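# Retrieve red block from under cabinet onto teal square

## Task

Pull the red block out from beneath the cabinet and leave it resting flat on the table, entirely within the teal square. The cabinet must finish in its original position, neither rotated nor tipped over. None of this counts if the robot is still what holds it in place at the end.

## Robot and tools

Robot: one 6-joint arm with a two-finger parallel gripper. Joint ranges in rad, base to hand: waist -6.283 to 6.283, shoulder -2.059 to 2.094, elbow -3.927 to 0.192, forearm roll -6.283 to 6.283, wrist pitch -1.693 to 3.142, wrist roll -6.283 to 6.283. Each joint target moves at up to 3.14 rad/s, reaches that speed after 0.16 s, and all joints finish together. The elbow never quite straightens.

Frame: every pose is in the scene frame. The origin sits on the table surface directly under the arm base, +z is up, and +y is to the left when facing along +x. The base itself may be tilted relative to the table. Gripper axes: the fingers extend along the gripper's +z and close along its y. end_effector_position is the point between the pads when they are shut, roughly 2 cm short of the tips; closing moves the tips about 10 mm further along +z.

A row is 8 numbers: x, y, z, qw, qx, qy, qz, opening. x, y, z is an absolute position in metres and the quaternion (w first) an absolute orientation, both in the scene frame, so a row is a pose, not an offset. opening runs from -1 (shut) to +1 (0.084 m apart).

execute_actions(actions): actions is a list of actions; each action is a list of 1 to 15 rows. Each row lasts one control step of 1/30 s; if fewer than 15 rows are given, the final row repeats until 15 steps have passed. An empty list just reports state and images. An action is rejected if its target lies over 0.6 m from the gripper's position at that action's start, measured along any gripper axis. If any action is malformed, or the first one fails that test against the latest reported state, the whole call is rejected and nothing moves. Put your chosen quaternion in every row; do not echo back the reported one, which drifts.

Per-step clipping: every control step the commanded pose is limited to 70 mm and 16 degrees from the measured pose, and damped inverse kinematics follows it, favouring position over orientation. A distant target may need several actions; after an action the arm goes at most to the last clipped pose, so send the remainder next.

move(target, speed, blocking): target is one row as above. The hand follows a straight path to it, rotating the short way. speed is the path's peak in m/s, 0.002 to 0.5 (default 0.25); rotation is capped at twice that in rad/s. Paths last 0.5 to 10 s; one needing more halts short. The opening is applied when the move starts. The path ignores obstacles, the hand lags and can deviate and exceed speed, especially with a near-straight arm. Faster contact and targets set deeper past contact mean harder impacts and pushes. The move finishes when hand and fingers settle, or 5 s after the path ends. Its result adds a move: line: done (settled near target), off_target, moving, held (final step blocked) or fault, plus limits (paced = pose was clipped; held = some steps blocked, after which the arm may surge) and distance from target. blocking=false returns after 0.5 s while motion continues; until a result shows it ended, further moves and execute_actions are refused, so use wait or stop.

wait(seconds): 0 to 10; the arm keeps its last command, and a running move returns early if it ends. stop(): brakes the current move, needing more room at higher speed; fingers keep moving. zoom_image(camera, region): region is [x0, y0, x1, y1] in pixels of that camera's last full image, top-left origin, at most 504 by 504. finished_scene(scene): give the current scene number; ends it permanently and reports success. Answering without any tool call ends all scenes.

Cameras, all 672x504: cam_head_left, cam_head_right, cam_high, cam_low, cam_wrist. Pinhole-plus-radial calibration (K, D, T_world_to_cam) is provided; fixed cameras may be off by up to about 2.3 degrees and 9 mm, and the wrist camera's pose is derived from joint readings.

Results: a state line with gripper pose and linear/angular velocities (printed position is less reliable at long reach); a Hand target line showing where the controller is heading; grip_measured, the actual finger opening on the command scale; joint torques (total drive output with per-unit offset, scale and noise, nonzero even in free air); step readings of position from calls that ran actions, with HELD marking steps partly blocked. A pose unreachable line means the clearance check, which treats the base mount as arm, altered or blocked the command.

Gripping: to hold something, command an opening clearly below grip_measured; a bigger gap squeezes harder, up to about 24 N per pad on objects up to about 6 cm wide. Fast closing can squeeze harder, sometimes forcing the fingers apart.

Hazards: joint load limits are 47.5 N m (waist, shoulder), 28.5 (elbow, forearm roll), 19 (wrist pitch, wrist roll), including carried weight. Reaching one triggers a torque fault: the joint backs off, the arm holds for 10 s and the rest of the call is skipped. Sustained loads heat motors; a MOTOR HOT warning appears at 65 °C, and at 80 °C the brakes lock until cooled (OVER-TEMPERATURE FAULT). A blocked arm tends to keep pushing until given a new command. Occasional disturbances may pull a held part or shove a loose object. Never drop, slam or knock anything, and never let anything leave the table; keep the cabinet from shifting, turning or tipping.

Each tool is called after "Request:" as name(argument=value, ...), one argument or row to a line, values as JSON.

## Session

Request:
execute_actions(
  actions=[],
)

Scene clock: 0.00 s.
end_effector_position=(+0.2997, +0.3922, +0.2922) grip_measured=+1.00 end_effector_quat_wxyz=(-0.001, +0.931, -0.366, -0.001) end_effector_velocity=(-0.000, +0.000, +0.000) end_effector_angular_velocity=(+0.001, +0.001, +0.001)
Joint positions: [ 2.041 -1.261 -0.489 -1.028  1.674  2.796  0.084]
Joint velocities: [ 0.001 -0.    -0.    -0.    -0.    -0.     0.   ]
Joint torques (N m, as the arm reports them, + toward a larger angle): no reading
Motor temperatures (°C, as the motors report them): [33 31 35 34 36 35]
Hand target: +0.300, +0.392, +0.292; -0.001, +0.931, -0.366, -0.001
camera_calibration (this result's frames):
cam_wrist: T_world_to_cam=[[-0.684755, -0.728681, -0.0116235, 0.527697], [-0.728317, 0.684803, -0.0244869, 0.0285099], [0.0258029, -0.00830195, -0.999633, 0.416605], [0, 0, 0, 1]] pos_world=[0.371358, 0.368457, 0.423284]

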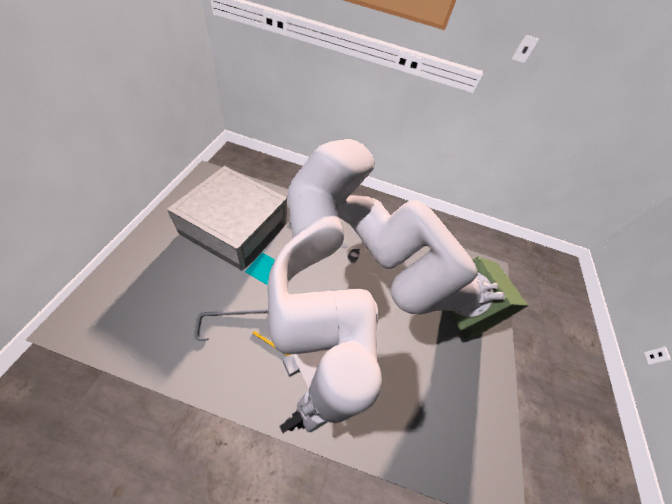

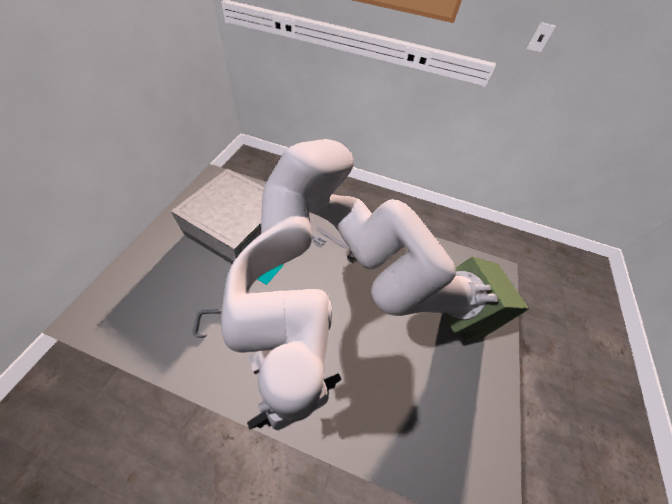

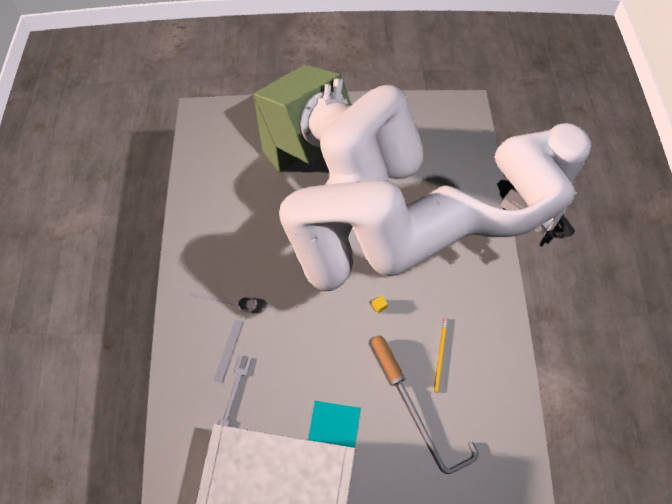

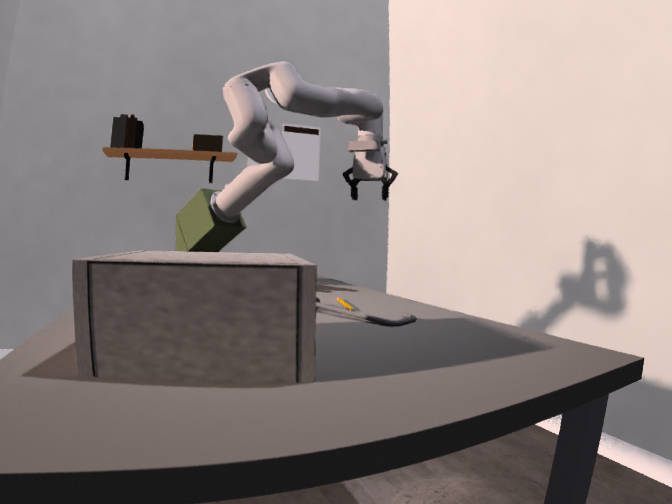

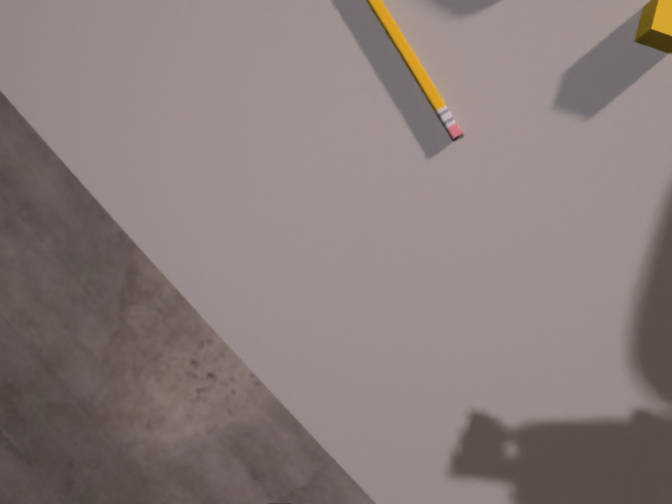

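Request:
zoom_image(
  camera="cam_high",
  region=[170, 270, 510, 504],
)

Region (170, 270, 510, 504) of cam_high's 672x504 image, scaled by 1.482, with more detail than that image has; it fills the top 347 rows of this view, and the rest is white.

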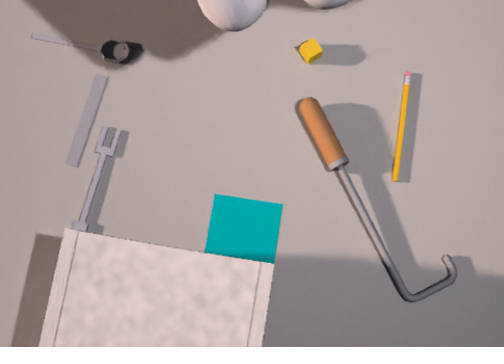

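Request:
move(
  target=[0.49, 0.13, 0.14, 0, -0.205, 0.979, 0, 1],
  speed=0.35,
)

Scene clock: 13.27 s.
end_effector_position=(+0.4909, +0.1294, +0.1397) grip_measured=+1.00 end_effector_quat_wxyz=(+0.001, -0.206, +0.978, -0.002) end_effector_velocity=(+0.000, -0.000, -0.001) end_effector_angular_velocity=(+0.002, +0.001, -0.003)
Joint positions: [-0.233 -0.876 -0.386  1.062  0.664  1.985  0.084]
Joint velocities: [-0.001  0.003 -0.002  0.004  0.003 -0.002  0.   ]
Joint torques (N m, as the arm reports them, + toward a larger angle): [ -1.92 -14.01  -8.12  -1.27  -1.79  -0.08]
Motor temperatures (°C, as the motors report them): [33 31 36 34 36 35]
Hand target: +0.491, +0.129, +0.140; +0.001, -0.206, +0.979, -0.002
Off the commanded pose: 0.001 m, 0 deg.
move: done
camera_calibration (this result's frames):
cam_wrist: T_world_to_cam=[[-0.399114, 0.916806, -0.0132092, 0.112452], [0.916727, 0.398715, -0.0252632, -0.426411], [-0.0178948, -0.0221921, -0.999594, 0.280307], [0, 0, 0, 1]] pos_world=[0.4408, 0.0731404, 0.270906]

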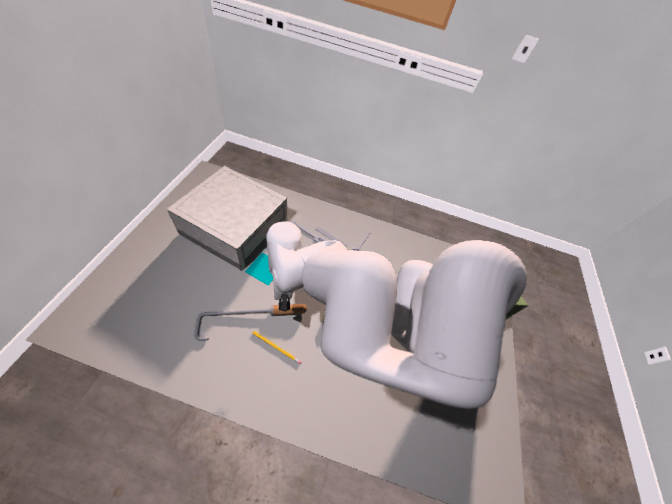

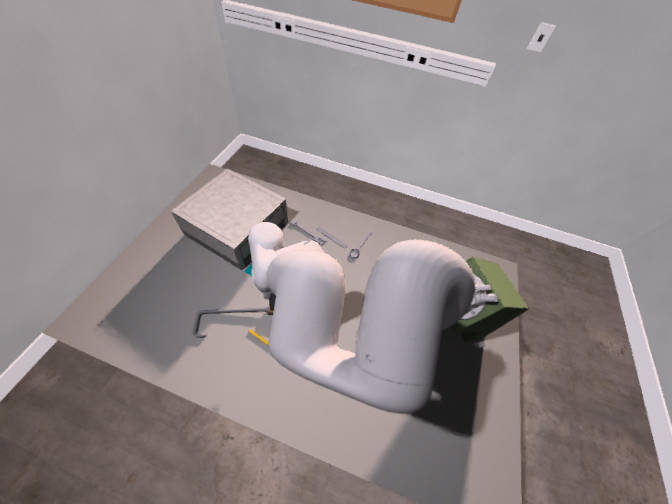

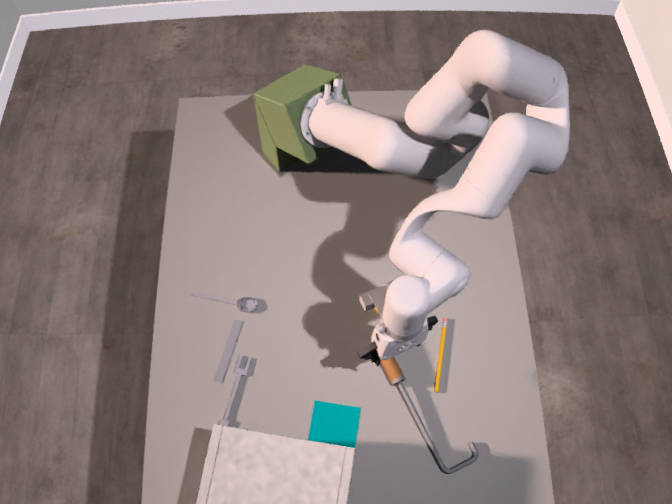

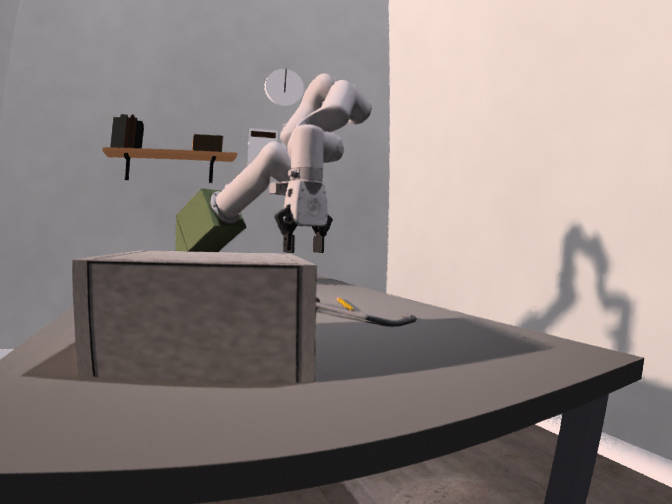

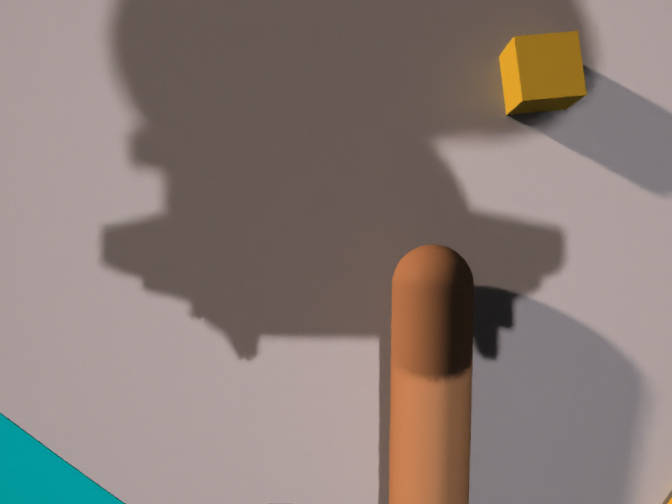

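Request:
move(
  target=[0.52, -0.04, 0.11, 0.687, 0.063, 0.721, -0.06, 1],
  speed=0.3,
)

Scene clock: 17.73 s.
end_effector_position=(+0.5192, -0.0401, +0.1090) grip_measured=+1.00 end_effector_quat_wxyz=(+0.686, +0.064, +0.722, -0.058) end_effector_velocity=(-0.001, -0.001, -0.001) end_effector_angular_velocity=(-0.000, -0.001, -0.002)
Joint positions: [-0.063  0.335 -0.392  3.652  2.126  0.8    0.084]
Joint velocities: [ 0.003  0.005 -0.003  0.006  0.     0.002 -0.   ]
Joint torques (N m, as the arm reports them, + toward a larger angle): [ -8.07 -15.4    7.44   1.23   1.03   0.24]
Motor temperatures (°C, as the motors report them): [33 31 36 34 36 35]
Hand target: +0.519, -0.040, +0.109; +0.686, +0.064, +0.722, -0.059
Off the commanded pose: 0.001 m, 0 deg.
move: done
camera_calibration (this result's frames):
cam_wrist: T_world_to_cam=[[0.182222, 0.983223, 0.00825203, -0.0227813], [0.0744799, -0.0221709, 0.996976, -0.0765991], [0.980432, -0.181056, -0.0772704, -0.378917], [0, 0, 0, 1]] pos_world=[0.381359, -0.0479046, 0.0472764]

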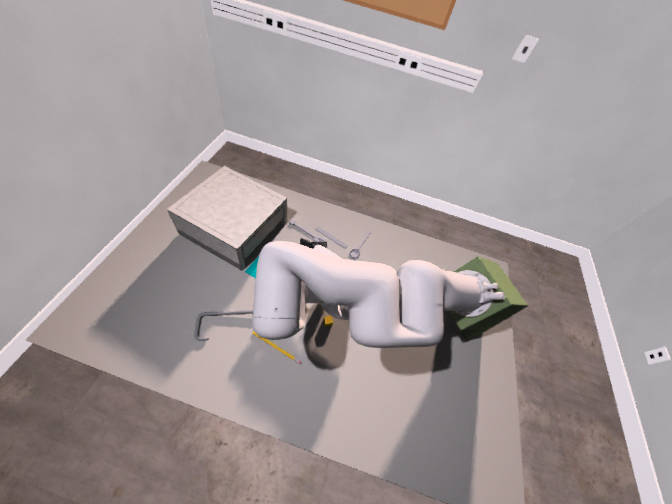

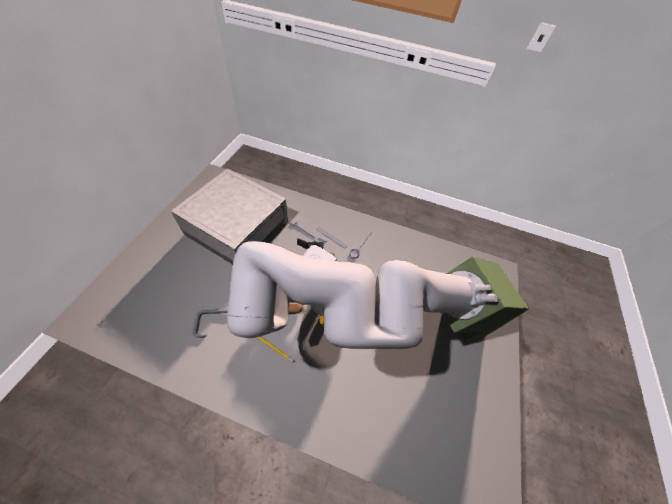

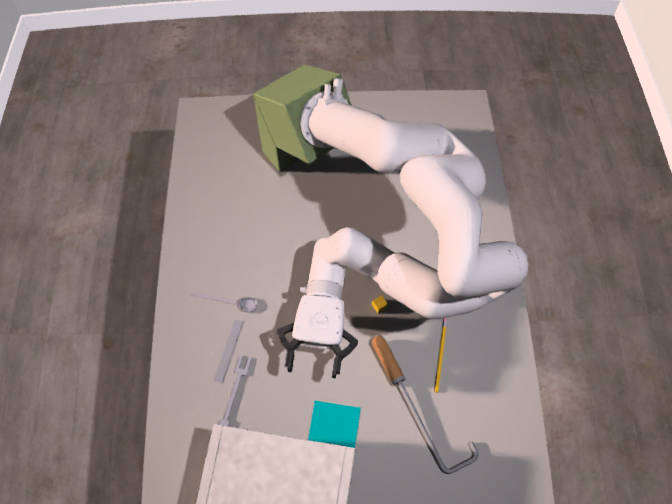

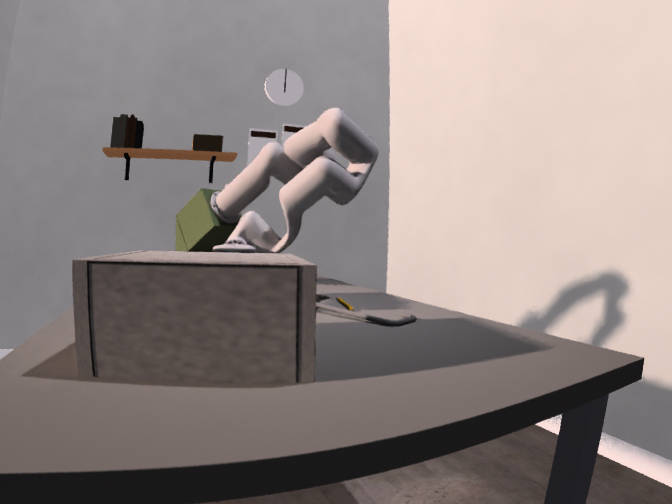

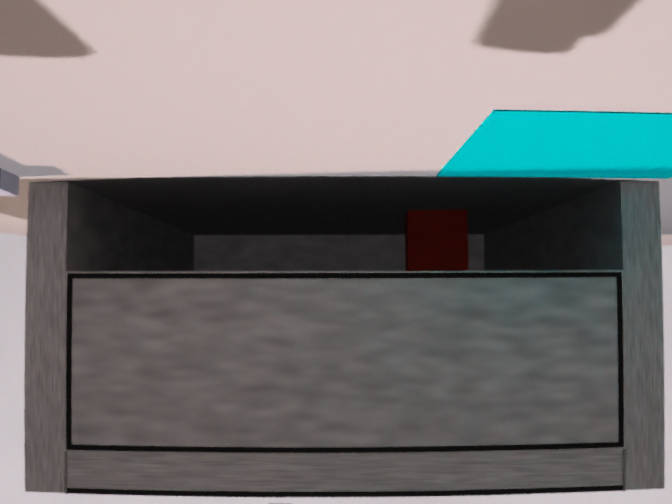

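Request:
move(
  target=[0.4625, 0.118, 0.07, 0, -0.205, 0.979, 0, 0.4],
  speed=0.3,
)

Request:
move(
  target=[0.4625, 0.118, 0.025, 0, -0.205, 0.979, 0, 0.3],
  speed=0.1,
)

Scene clock: 39.23 s.
end_effector_position=(+0.4632, +0.1181, +0.0709) grip_measured=+0.39 end_effector_quat_wxyz=(+0.001, -0.204, +0.979, -0.002) end_effector_velocity=(-0.000, +0.000, -0.000) end_effector_angular_velocity=(-0.001, +0.005, -0.001)
Joint positions: [-0.031 -0.639 -0.395  1.404  0.412  1.691  0.061]
Joint velocities: [-0.001  0.    -0.001 -0.013  0.003  0.012 -0.   ]
Joint torques (N m, as the arm reports them, + toward a larger angle): [ -3.2  -17.55  -4.49  -0.7   -1.93   0.28]
Motor temperatures (°C, as the motors report them): [33 31 36 34 36 35]
Hand target: +0.463, +0.118, +0.071; +0.000, -0.205, +0.979, -0.002
Off the commanded pose: 0.001 m, 0 deg.
move: done
camera_calibration (this result's frames):
cam_wrist: T_world_to_cam=[[-0.395429, 0.918398, -0.0134739, 0.108947], [0.918303, 0.395001, -0.0263519, -0.398456], [-0.0188794, -0.0227934, -0.999562, 0.2113], [0, 0, 0, 1]] pos_world=[0.412973, 0.06215, 0.202175]

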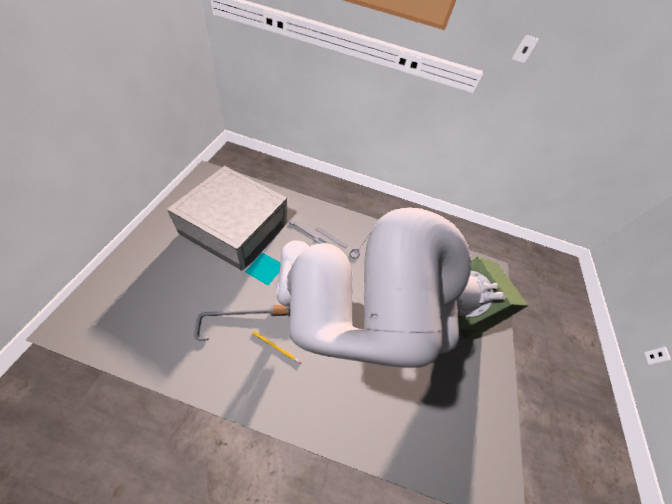

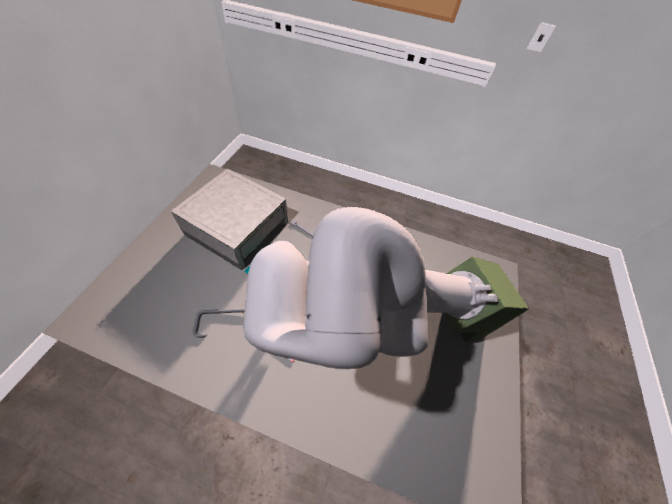

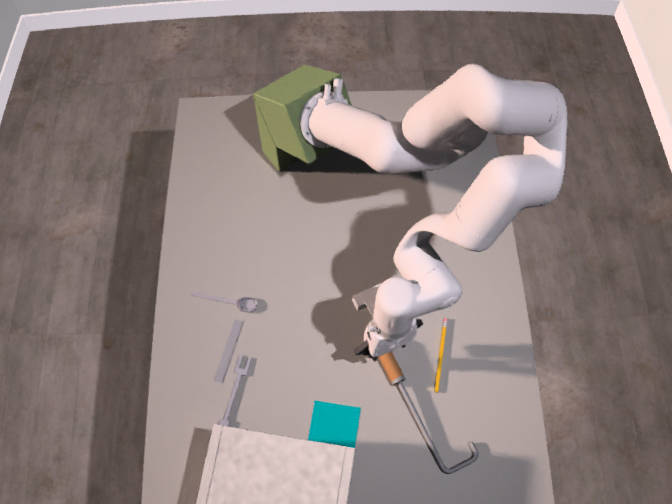

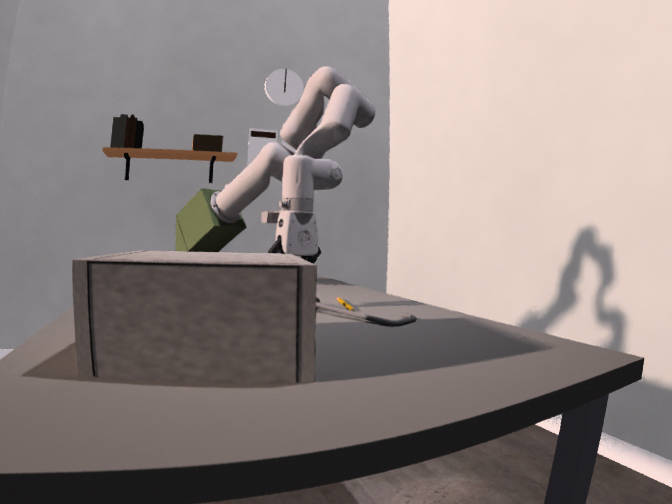

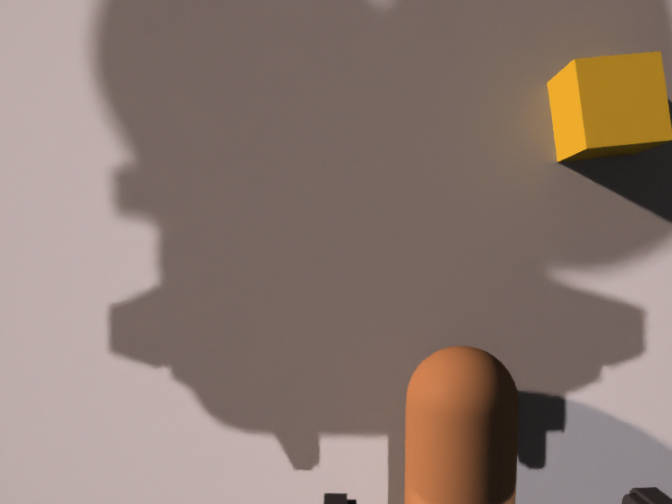

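Scene clock: 40.07 s.
end_effector_position=(+0.4625, +0.1180, +0.0250) grip_measured=+0.29 end_effector_quat_wxyz=(-0.000, -0.205, +0.979, -0.000) end_effector_velocity=(+0.000, -0.000, -0.000) end_effector_angular_velocity=(-0.000, -0.002, +0.000)
Joint positions: [ 0.042 -0.432 -0.51   1.666  0.351  1.451  0.056]
Joint velocities: [ 0.     0.002 -0.001  0.01  -0.001 -0.01   0.   ]
Joint torques (N m, as the arm reports them, + toward a larger angle): [ -4.05 -20.55  -2.87  -0.81  -2.     0.47]
Motor temperatures (°C, as the motors report them): [33 31 36 34 36 35]
Hand target: +0.462, +0.118, +0.025; -0.000, -0.205, +0.979, +0.000
Off the commanded pose: 0.000 m, 0 deg.
move: done
camera_calibration (this result's frames):
cam_wrist: T_world_to_cam=[[-0.396466, 0.918001, -0.00945917, 0.108582], [0.917816, 0.396112, -0.026625, -0.398932], [-0.0206949, -0.0192377, -0.999601, 0.165881], [0, 0, 0, 1]] pos_world=[0.412628, 0.0615352, 0.15622]

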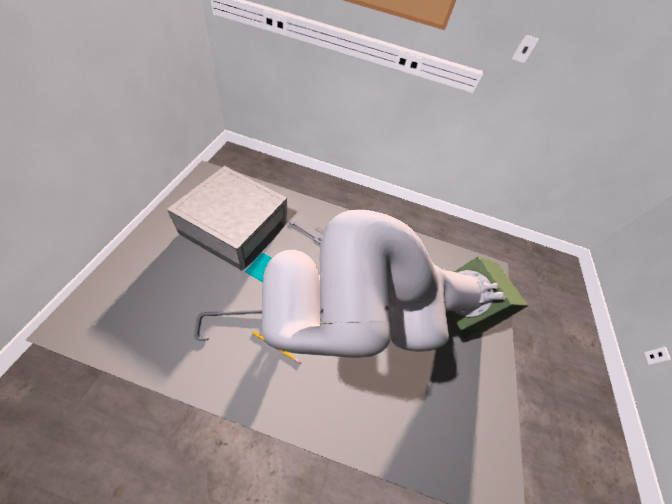

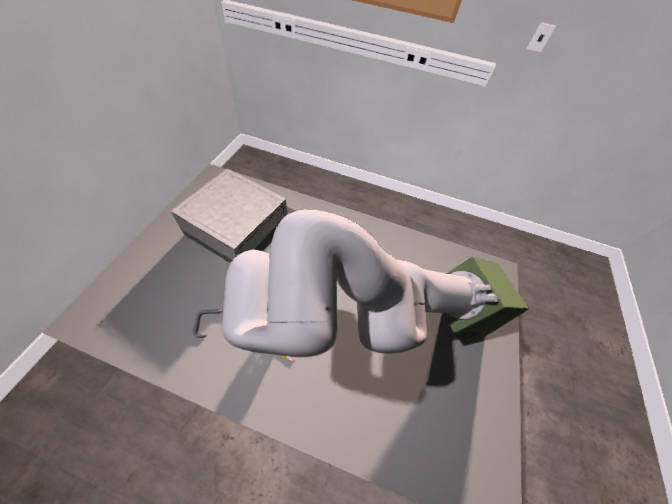

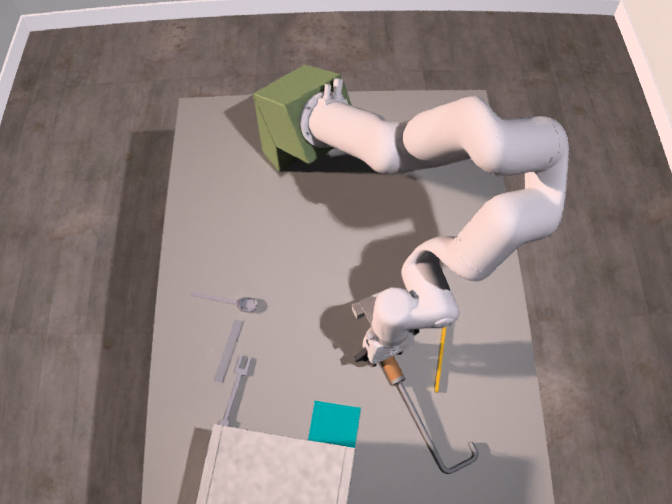

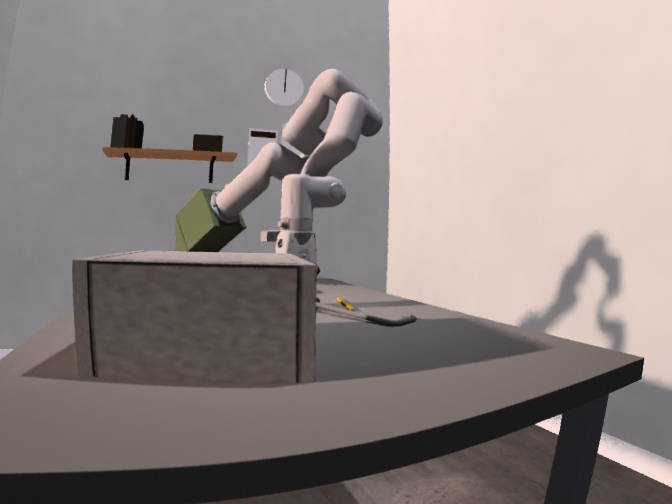

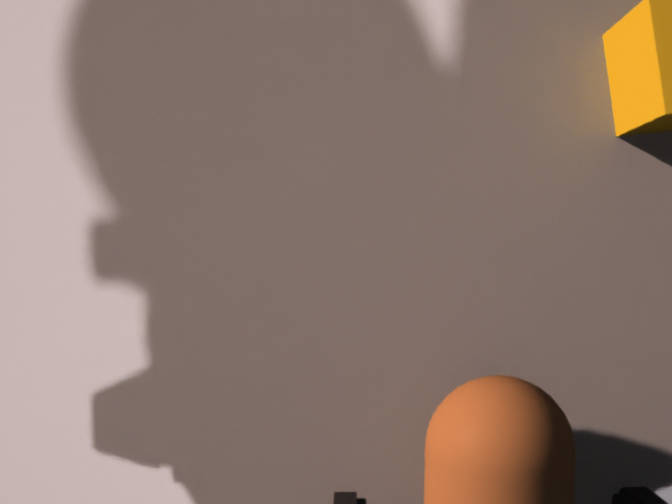

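Request:
execute_actions(
  actions=[
    [[0.4625,0.118,0.025,0,-0.205,0.979,0,0.1],[0.4625,0.118,0.025,0,-0.205,0.979,0,0.0],[0.4625,0.118,0.025,0,-0.205,0.979,0,-0.1],[0.4625,0.118,0.025,0,-0.205,0.979,0,-0.15],[0.4625,0.118,0.025,0,-0.205,0.979,0,-0.2],[0.4625,0.118,0.025,0,-0.205,0.979,0,-0.25],[0.4625,0.118,0.025,0,-0.205,0.979,0,-0.3],[0.4625,0.118,0.025,0,-0.205,0.979,0,-0.4],[0.4625,0.118,0.025,0,-0.205,0.979,0,-0.5],[0.4625,0.118,0.025,0,-0.205,0.979,0,-0.6],[0.4625,0.118,0.025,0,-0.205,0.979,0,-0.7],[0.4625,0.118,0.025,0,-0.205,0.979,0,-0.8],[0.4625,0.118,0.025,0,-0.205,0.979,0,-0.9],[0.4625,0.118,0.025,0,-0.205,0.979,0,-1]],
  ],
)

Request:
move(
  target=[0.372, 0.04, 0.03, 0, -0.0436, 0.999, 0, -1],
  speed=0.12,
)

Scene clock: 43.33 s.
end_effector_position=(+0.4625, +0.1180, +0.0250) grip_measured=-0.31 end_effector_quat_wxyz=(+0.000, -0.205, +0.979, -0.000) end_effector_velocity=(+0.000, -0.000, +0.000) end_effector_angular_velocity=(-0.001, -0.000, -0.001)
Joint positions: [ 0.042 -0.432 -0.51   1.666  0.351  1.451  0.03 ]
Joint velocities: [-0.001  0.    -0.     0.    -0.     0.     0.   ]
Joint torques (N m, as the arm reports them, + toward a larger angle): [ -4.09 -20.75  -2.65  -0.97  -1.57   0.3 ]
Motor temperatures (°C, as the motors report them): [33 31 36 34 36 35]
Hand target: +0.462, +0.118, +0.025; -0.000, -0.205, +0.979, -0.000
Off the commanded pose: 0.000 m, 0 deg.
Step readings (end_effector_position):
0: (+0.4624, +0.1180, +0.0248)
1: (+0.4624, +0.1180, +0.0249)
2: (+0.4624, +0.1180, +0.0249)
4: (+0.4625, +0.1180, +0.0250)
8: (+0.4625, +0.1180, +0.0250)
15: end_effector_position above
camera_calibration (this result's frames):
cam_wrist: T_world_to_cam=[[-0.396342, 0.918053, -0.00960113, 0.108581], [0.917873, 0.395986, -0.0265382, -0.398918], [-0.0205616, -0.0193308, -0.999602, 0.165821], [0, 0, 0, 1]] pos_world=[0.4126, 0.0614886, 0.156211]

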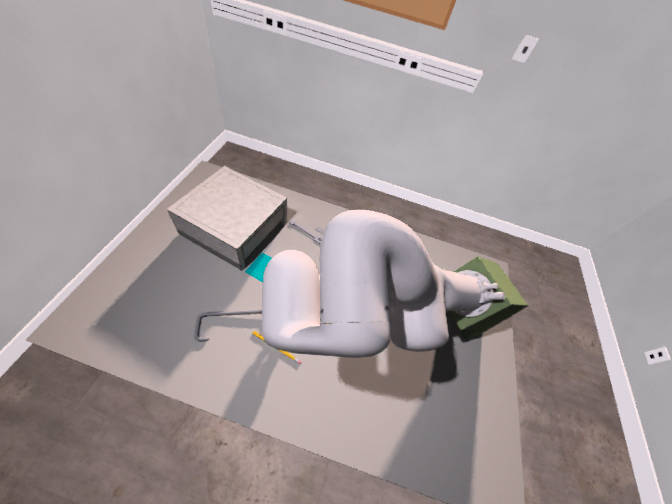

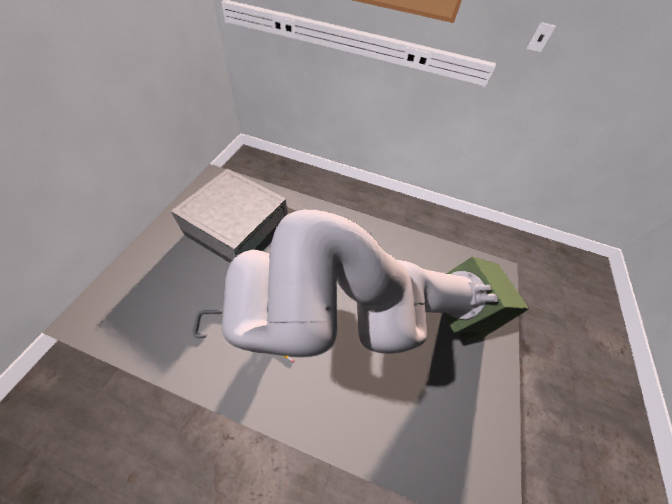

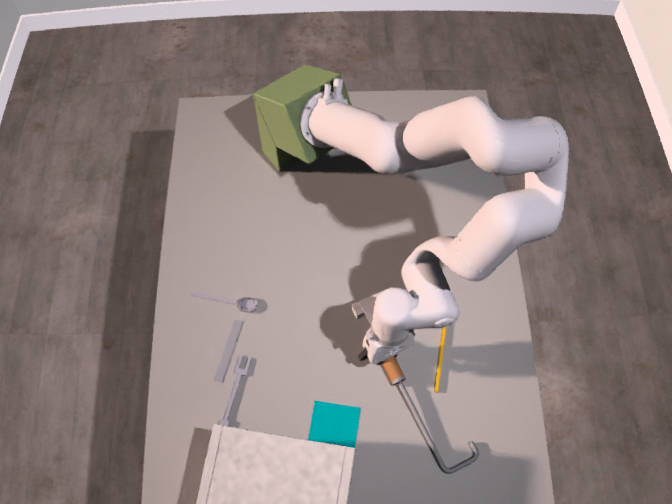

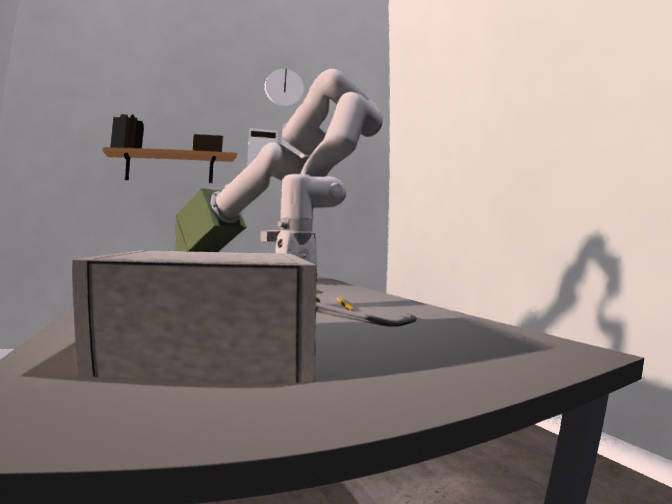

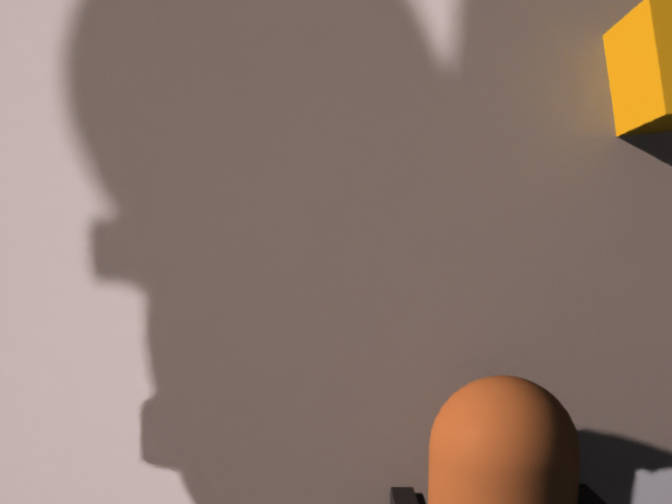

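Scene clock: 45.03 s.
end_effector_position=(+0.3722, +0.0399, +0.0299) grip_measured=-0.31 end_effector_quat_wxyz=(-0.000, -0.044, +0.999, +0.000) end_effector_velocity=(+0.001, +0.000, -0.000) end_effector_angular_velocity=(+0.003, -0.003, -0.001)
Joint positions: [-0.175 -0.376 -0.313  1.943  0.569  1.304  0.03 ]
Joint velocities: [-0.002  0.    -0.001  0.001  0.005 -0.001 -0.   ]
Joint torques (N m, as the arm reports them, + toward a larger angle): [ -5.18 -15.43   0.36  -1.16  -2.16   0.37]
Motor temperatures (°C, as the motors report them): [33 31 36 34 36 35]
Hand target: +0.372, +0.040, +0.030; -0.000, -0.044, +0.999, -0.000
Off the commanded pose: 0.000 m, 0 deg.
move: done
camera_calibration (this result's frames):
cam_wrist: T_world_to_cam=[[-0.0824836, 0.996549, -0.00930929, 0.0245293], [0.99625, 0.0822069, -0.0269749, -0.301643], [-0.0261166, -0.0114994, -0.999593, 0.169081], [0, 0, 0, 1]] pos_world=[0.306951, 0.00229684, 0.161103]

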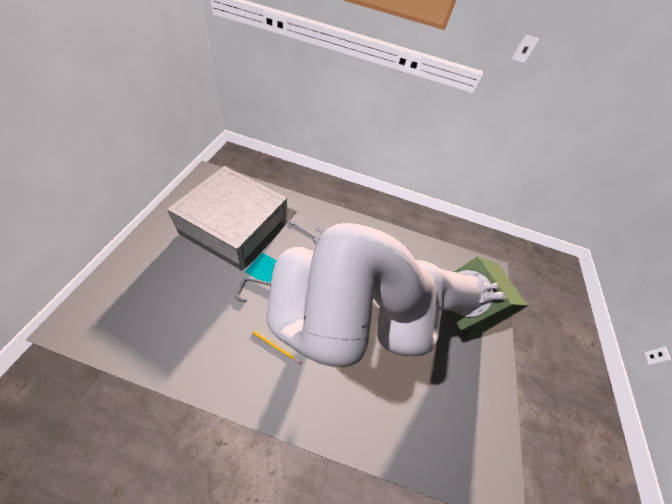

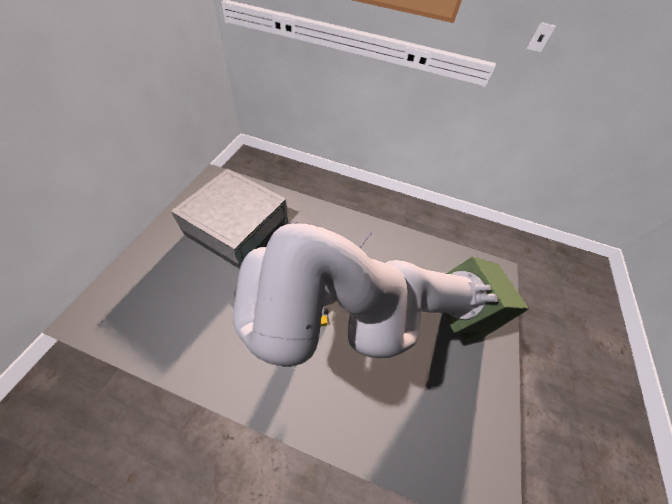

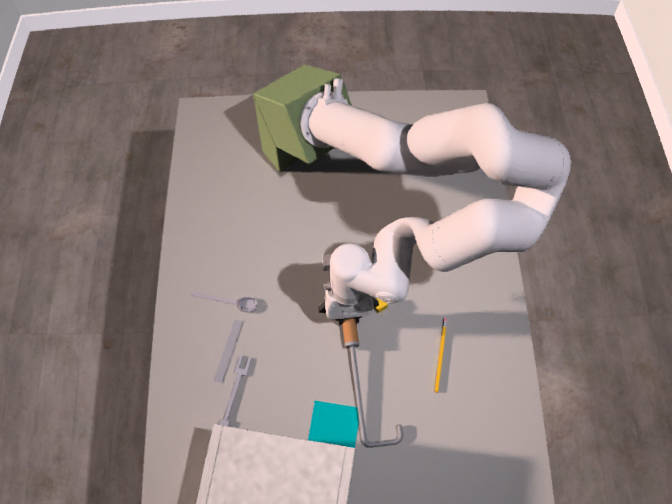

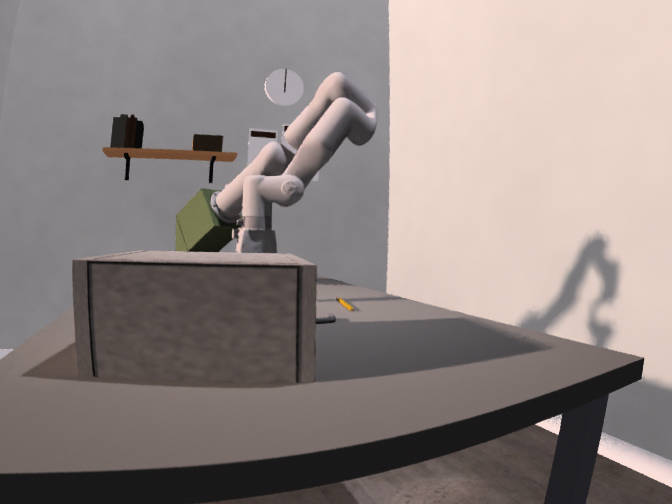

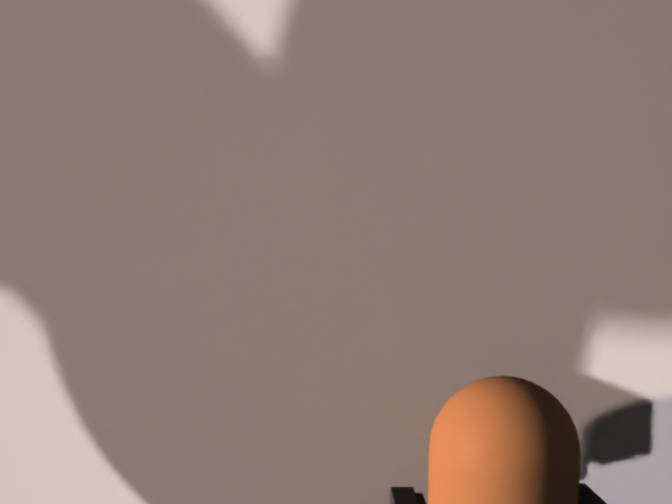

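Request:
move(
  target=[0.34, -0.096, 0.03, 0, 0.1, 0.995, 0, -1],
  speed=0.12,
)

Request:
zoom_image(
  camera="cam_high",
  region=[190, 300, 390, 480],
)

Scene clock: 48.03 s.
end_effector_position=(+0.3399, -0.0963, +0.0300) grip_measured=-0.31 end_effector_quat_wxyz=(-0.000, +0.100, +0.995, +0.000) end_effector_velocity=(-0.000, -0.000, -0.000) end_effector_angular_velocity=(+0.001, -0.000, -0.001)
Joint positions: [-0.619  0.08  -0.466  1.802  0.877  1.267  0.03 ]
Joint velocities: [-0.002  0.002 -0.001 -0.001  0.002 -0.    -0.   ]
Joint torques (N m, as the arm reports them, + toward a larger angle): [-12.72 -14.37   0.65  -0.88  -2.13   0.2 ]
Motor temperatures (°C, as the motors report them): [33 31 36 34 36 35]
Hand target: +0.340, -0.097, +0.030; -0.000, +0.100, +0.995, -0.000
Off the commanded pose: 0.000 m, 0 deg.
move: done
camera_calibration (this result's frames):
cam_wrist: T_world_to_cam=[[0.20349, 0.979031, -0.00946936, 0.0587047], [0.978664, -0.203675, -0.0270828, -0.279775], [-0.0284436, -0.00375624, -0.999588, 0.16829], [0, 0, 0, 1]] pos_world=[0.266647, -0.113825, 0.161199]

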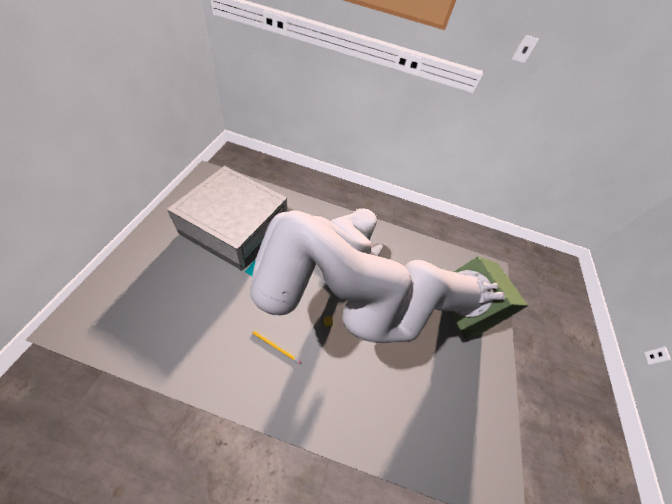

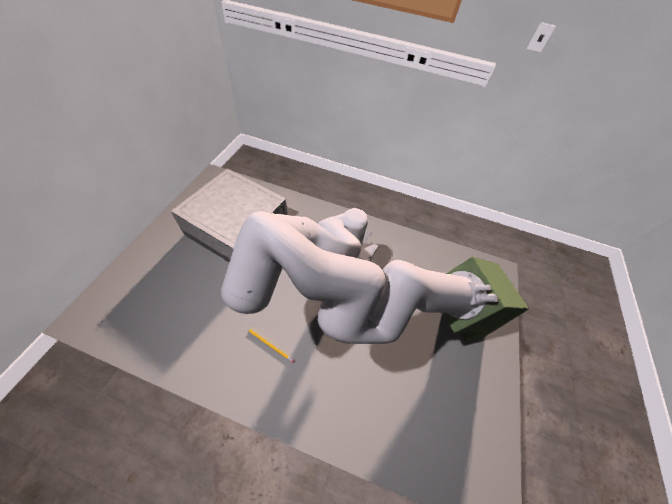

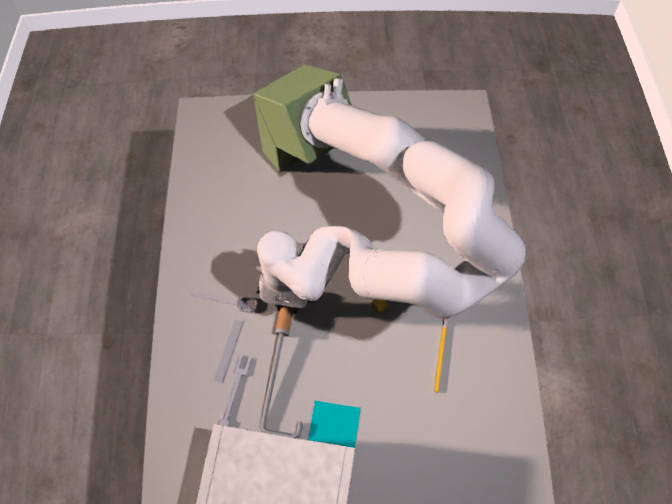

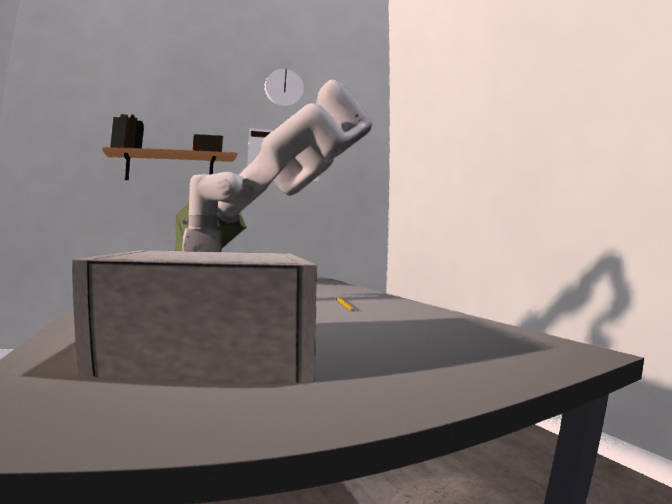

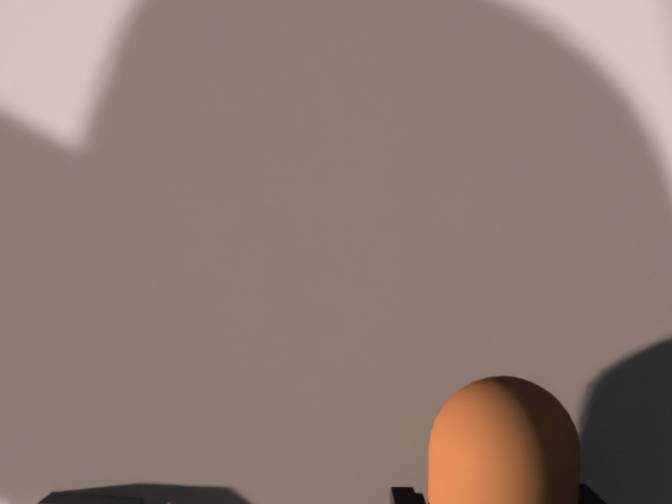

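Region (190, 300, 390, 480) of cam_high's 672x504 image, scaled by 2.520, with more detail than that image has; it fills the top 454 rows of this view, and the rest is white.

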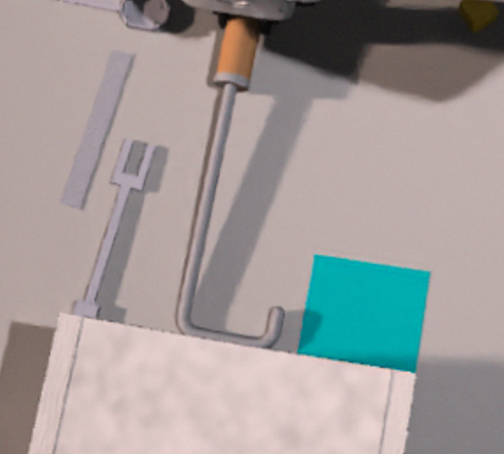

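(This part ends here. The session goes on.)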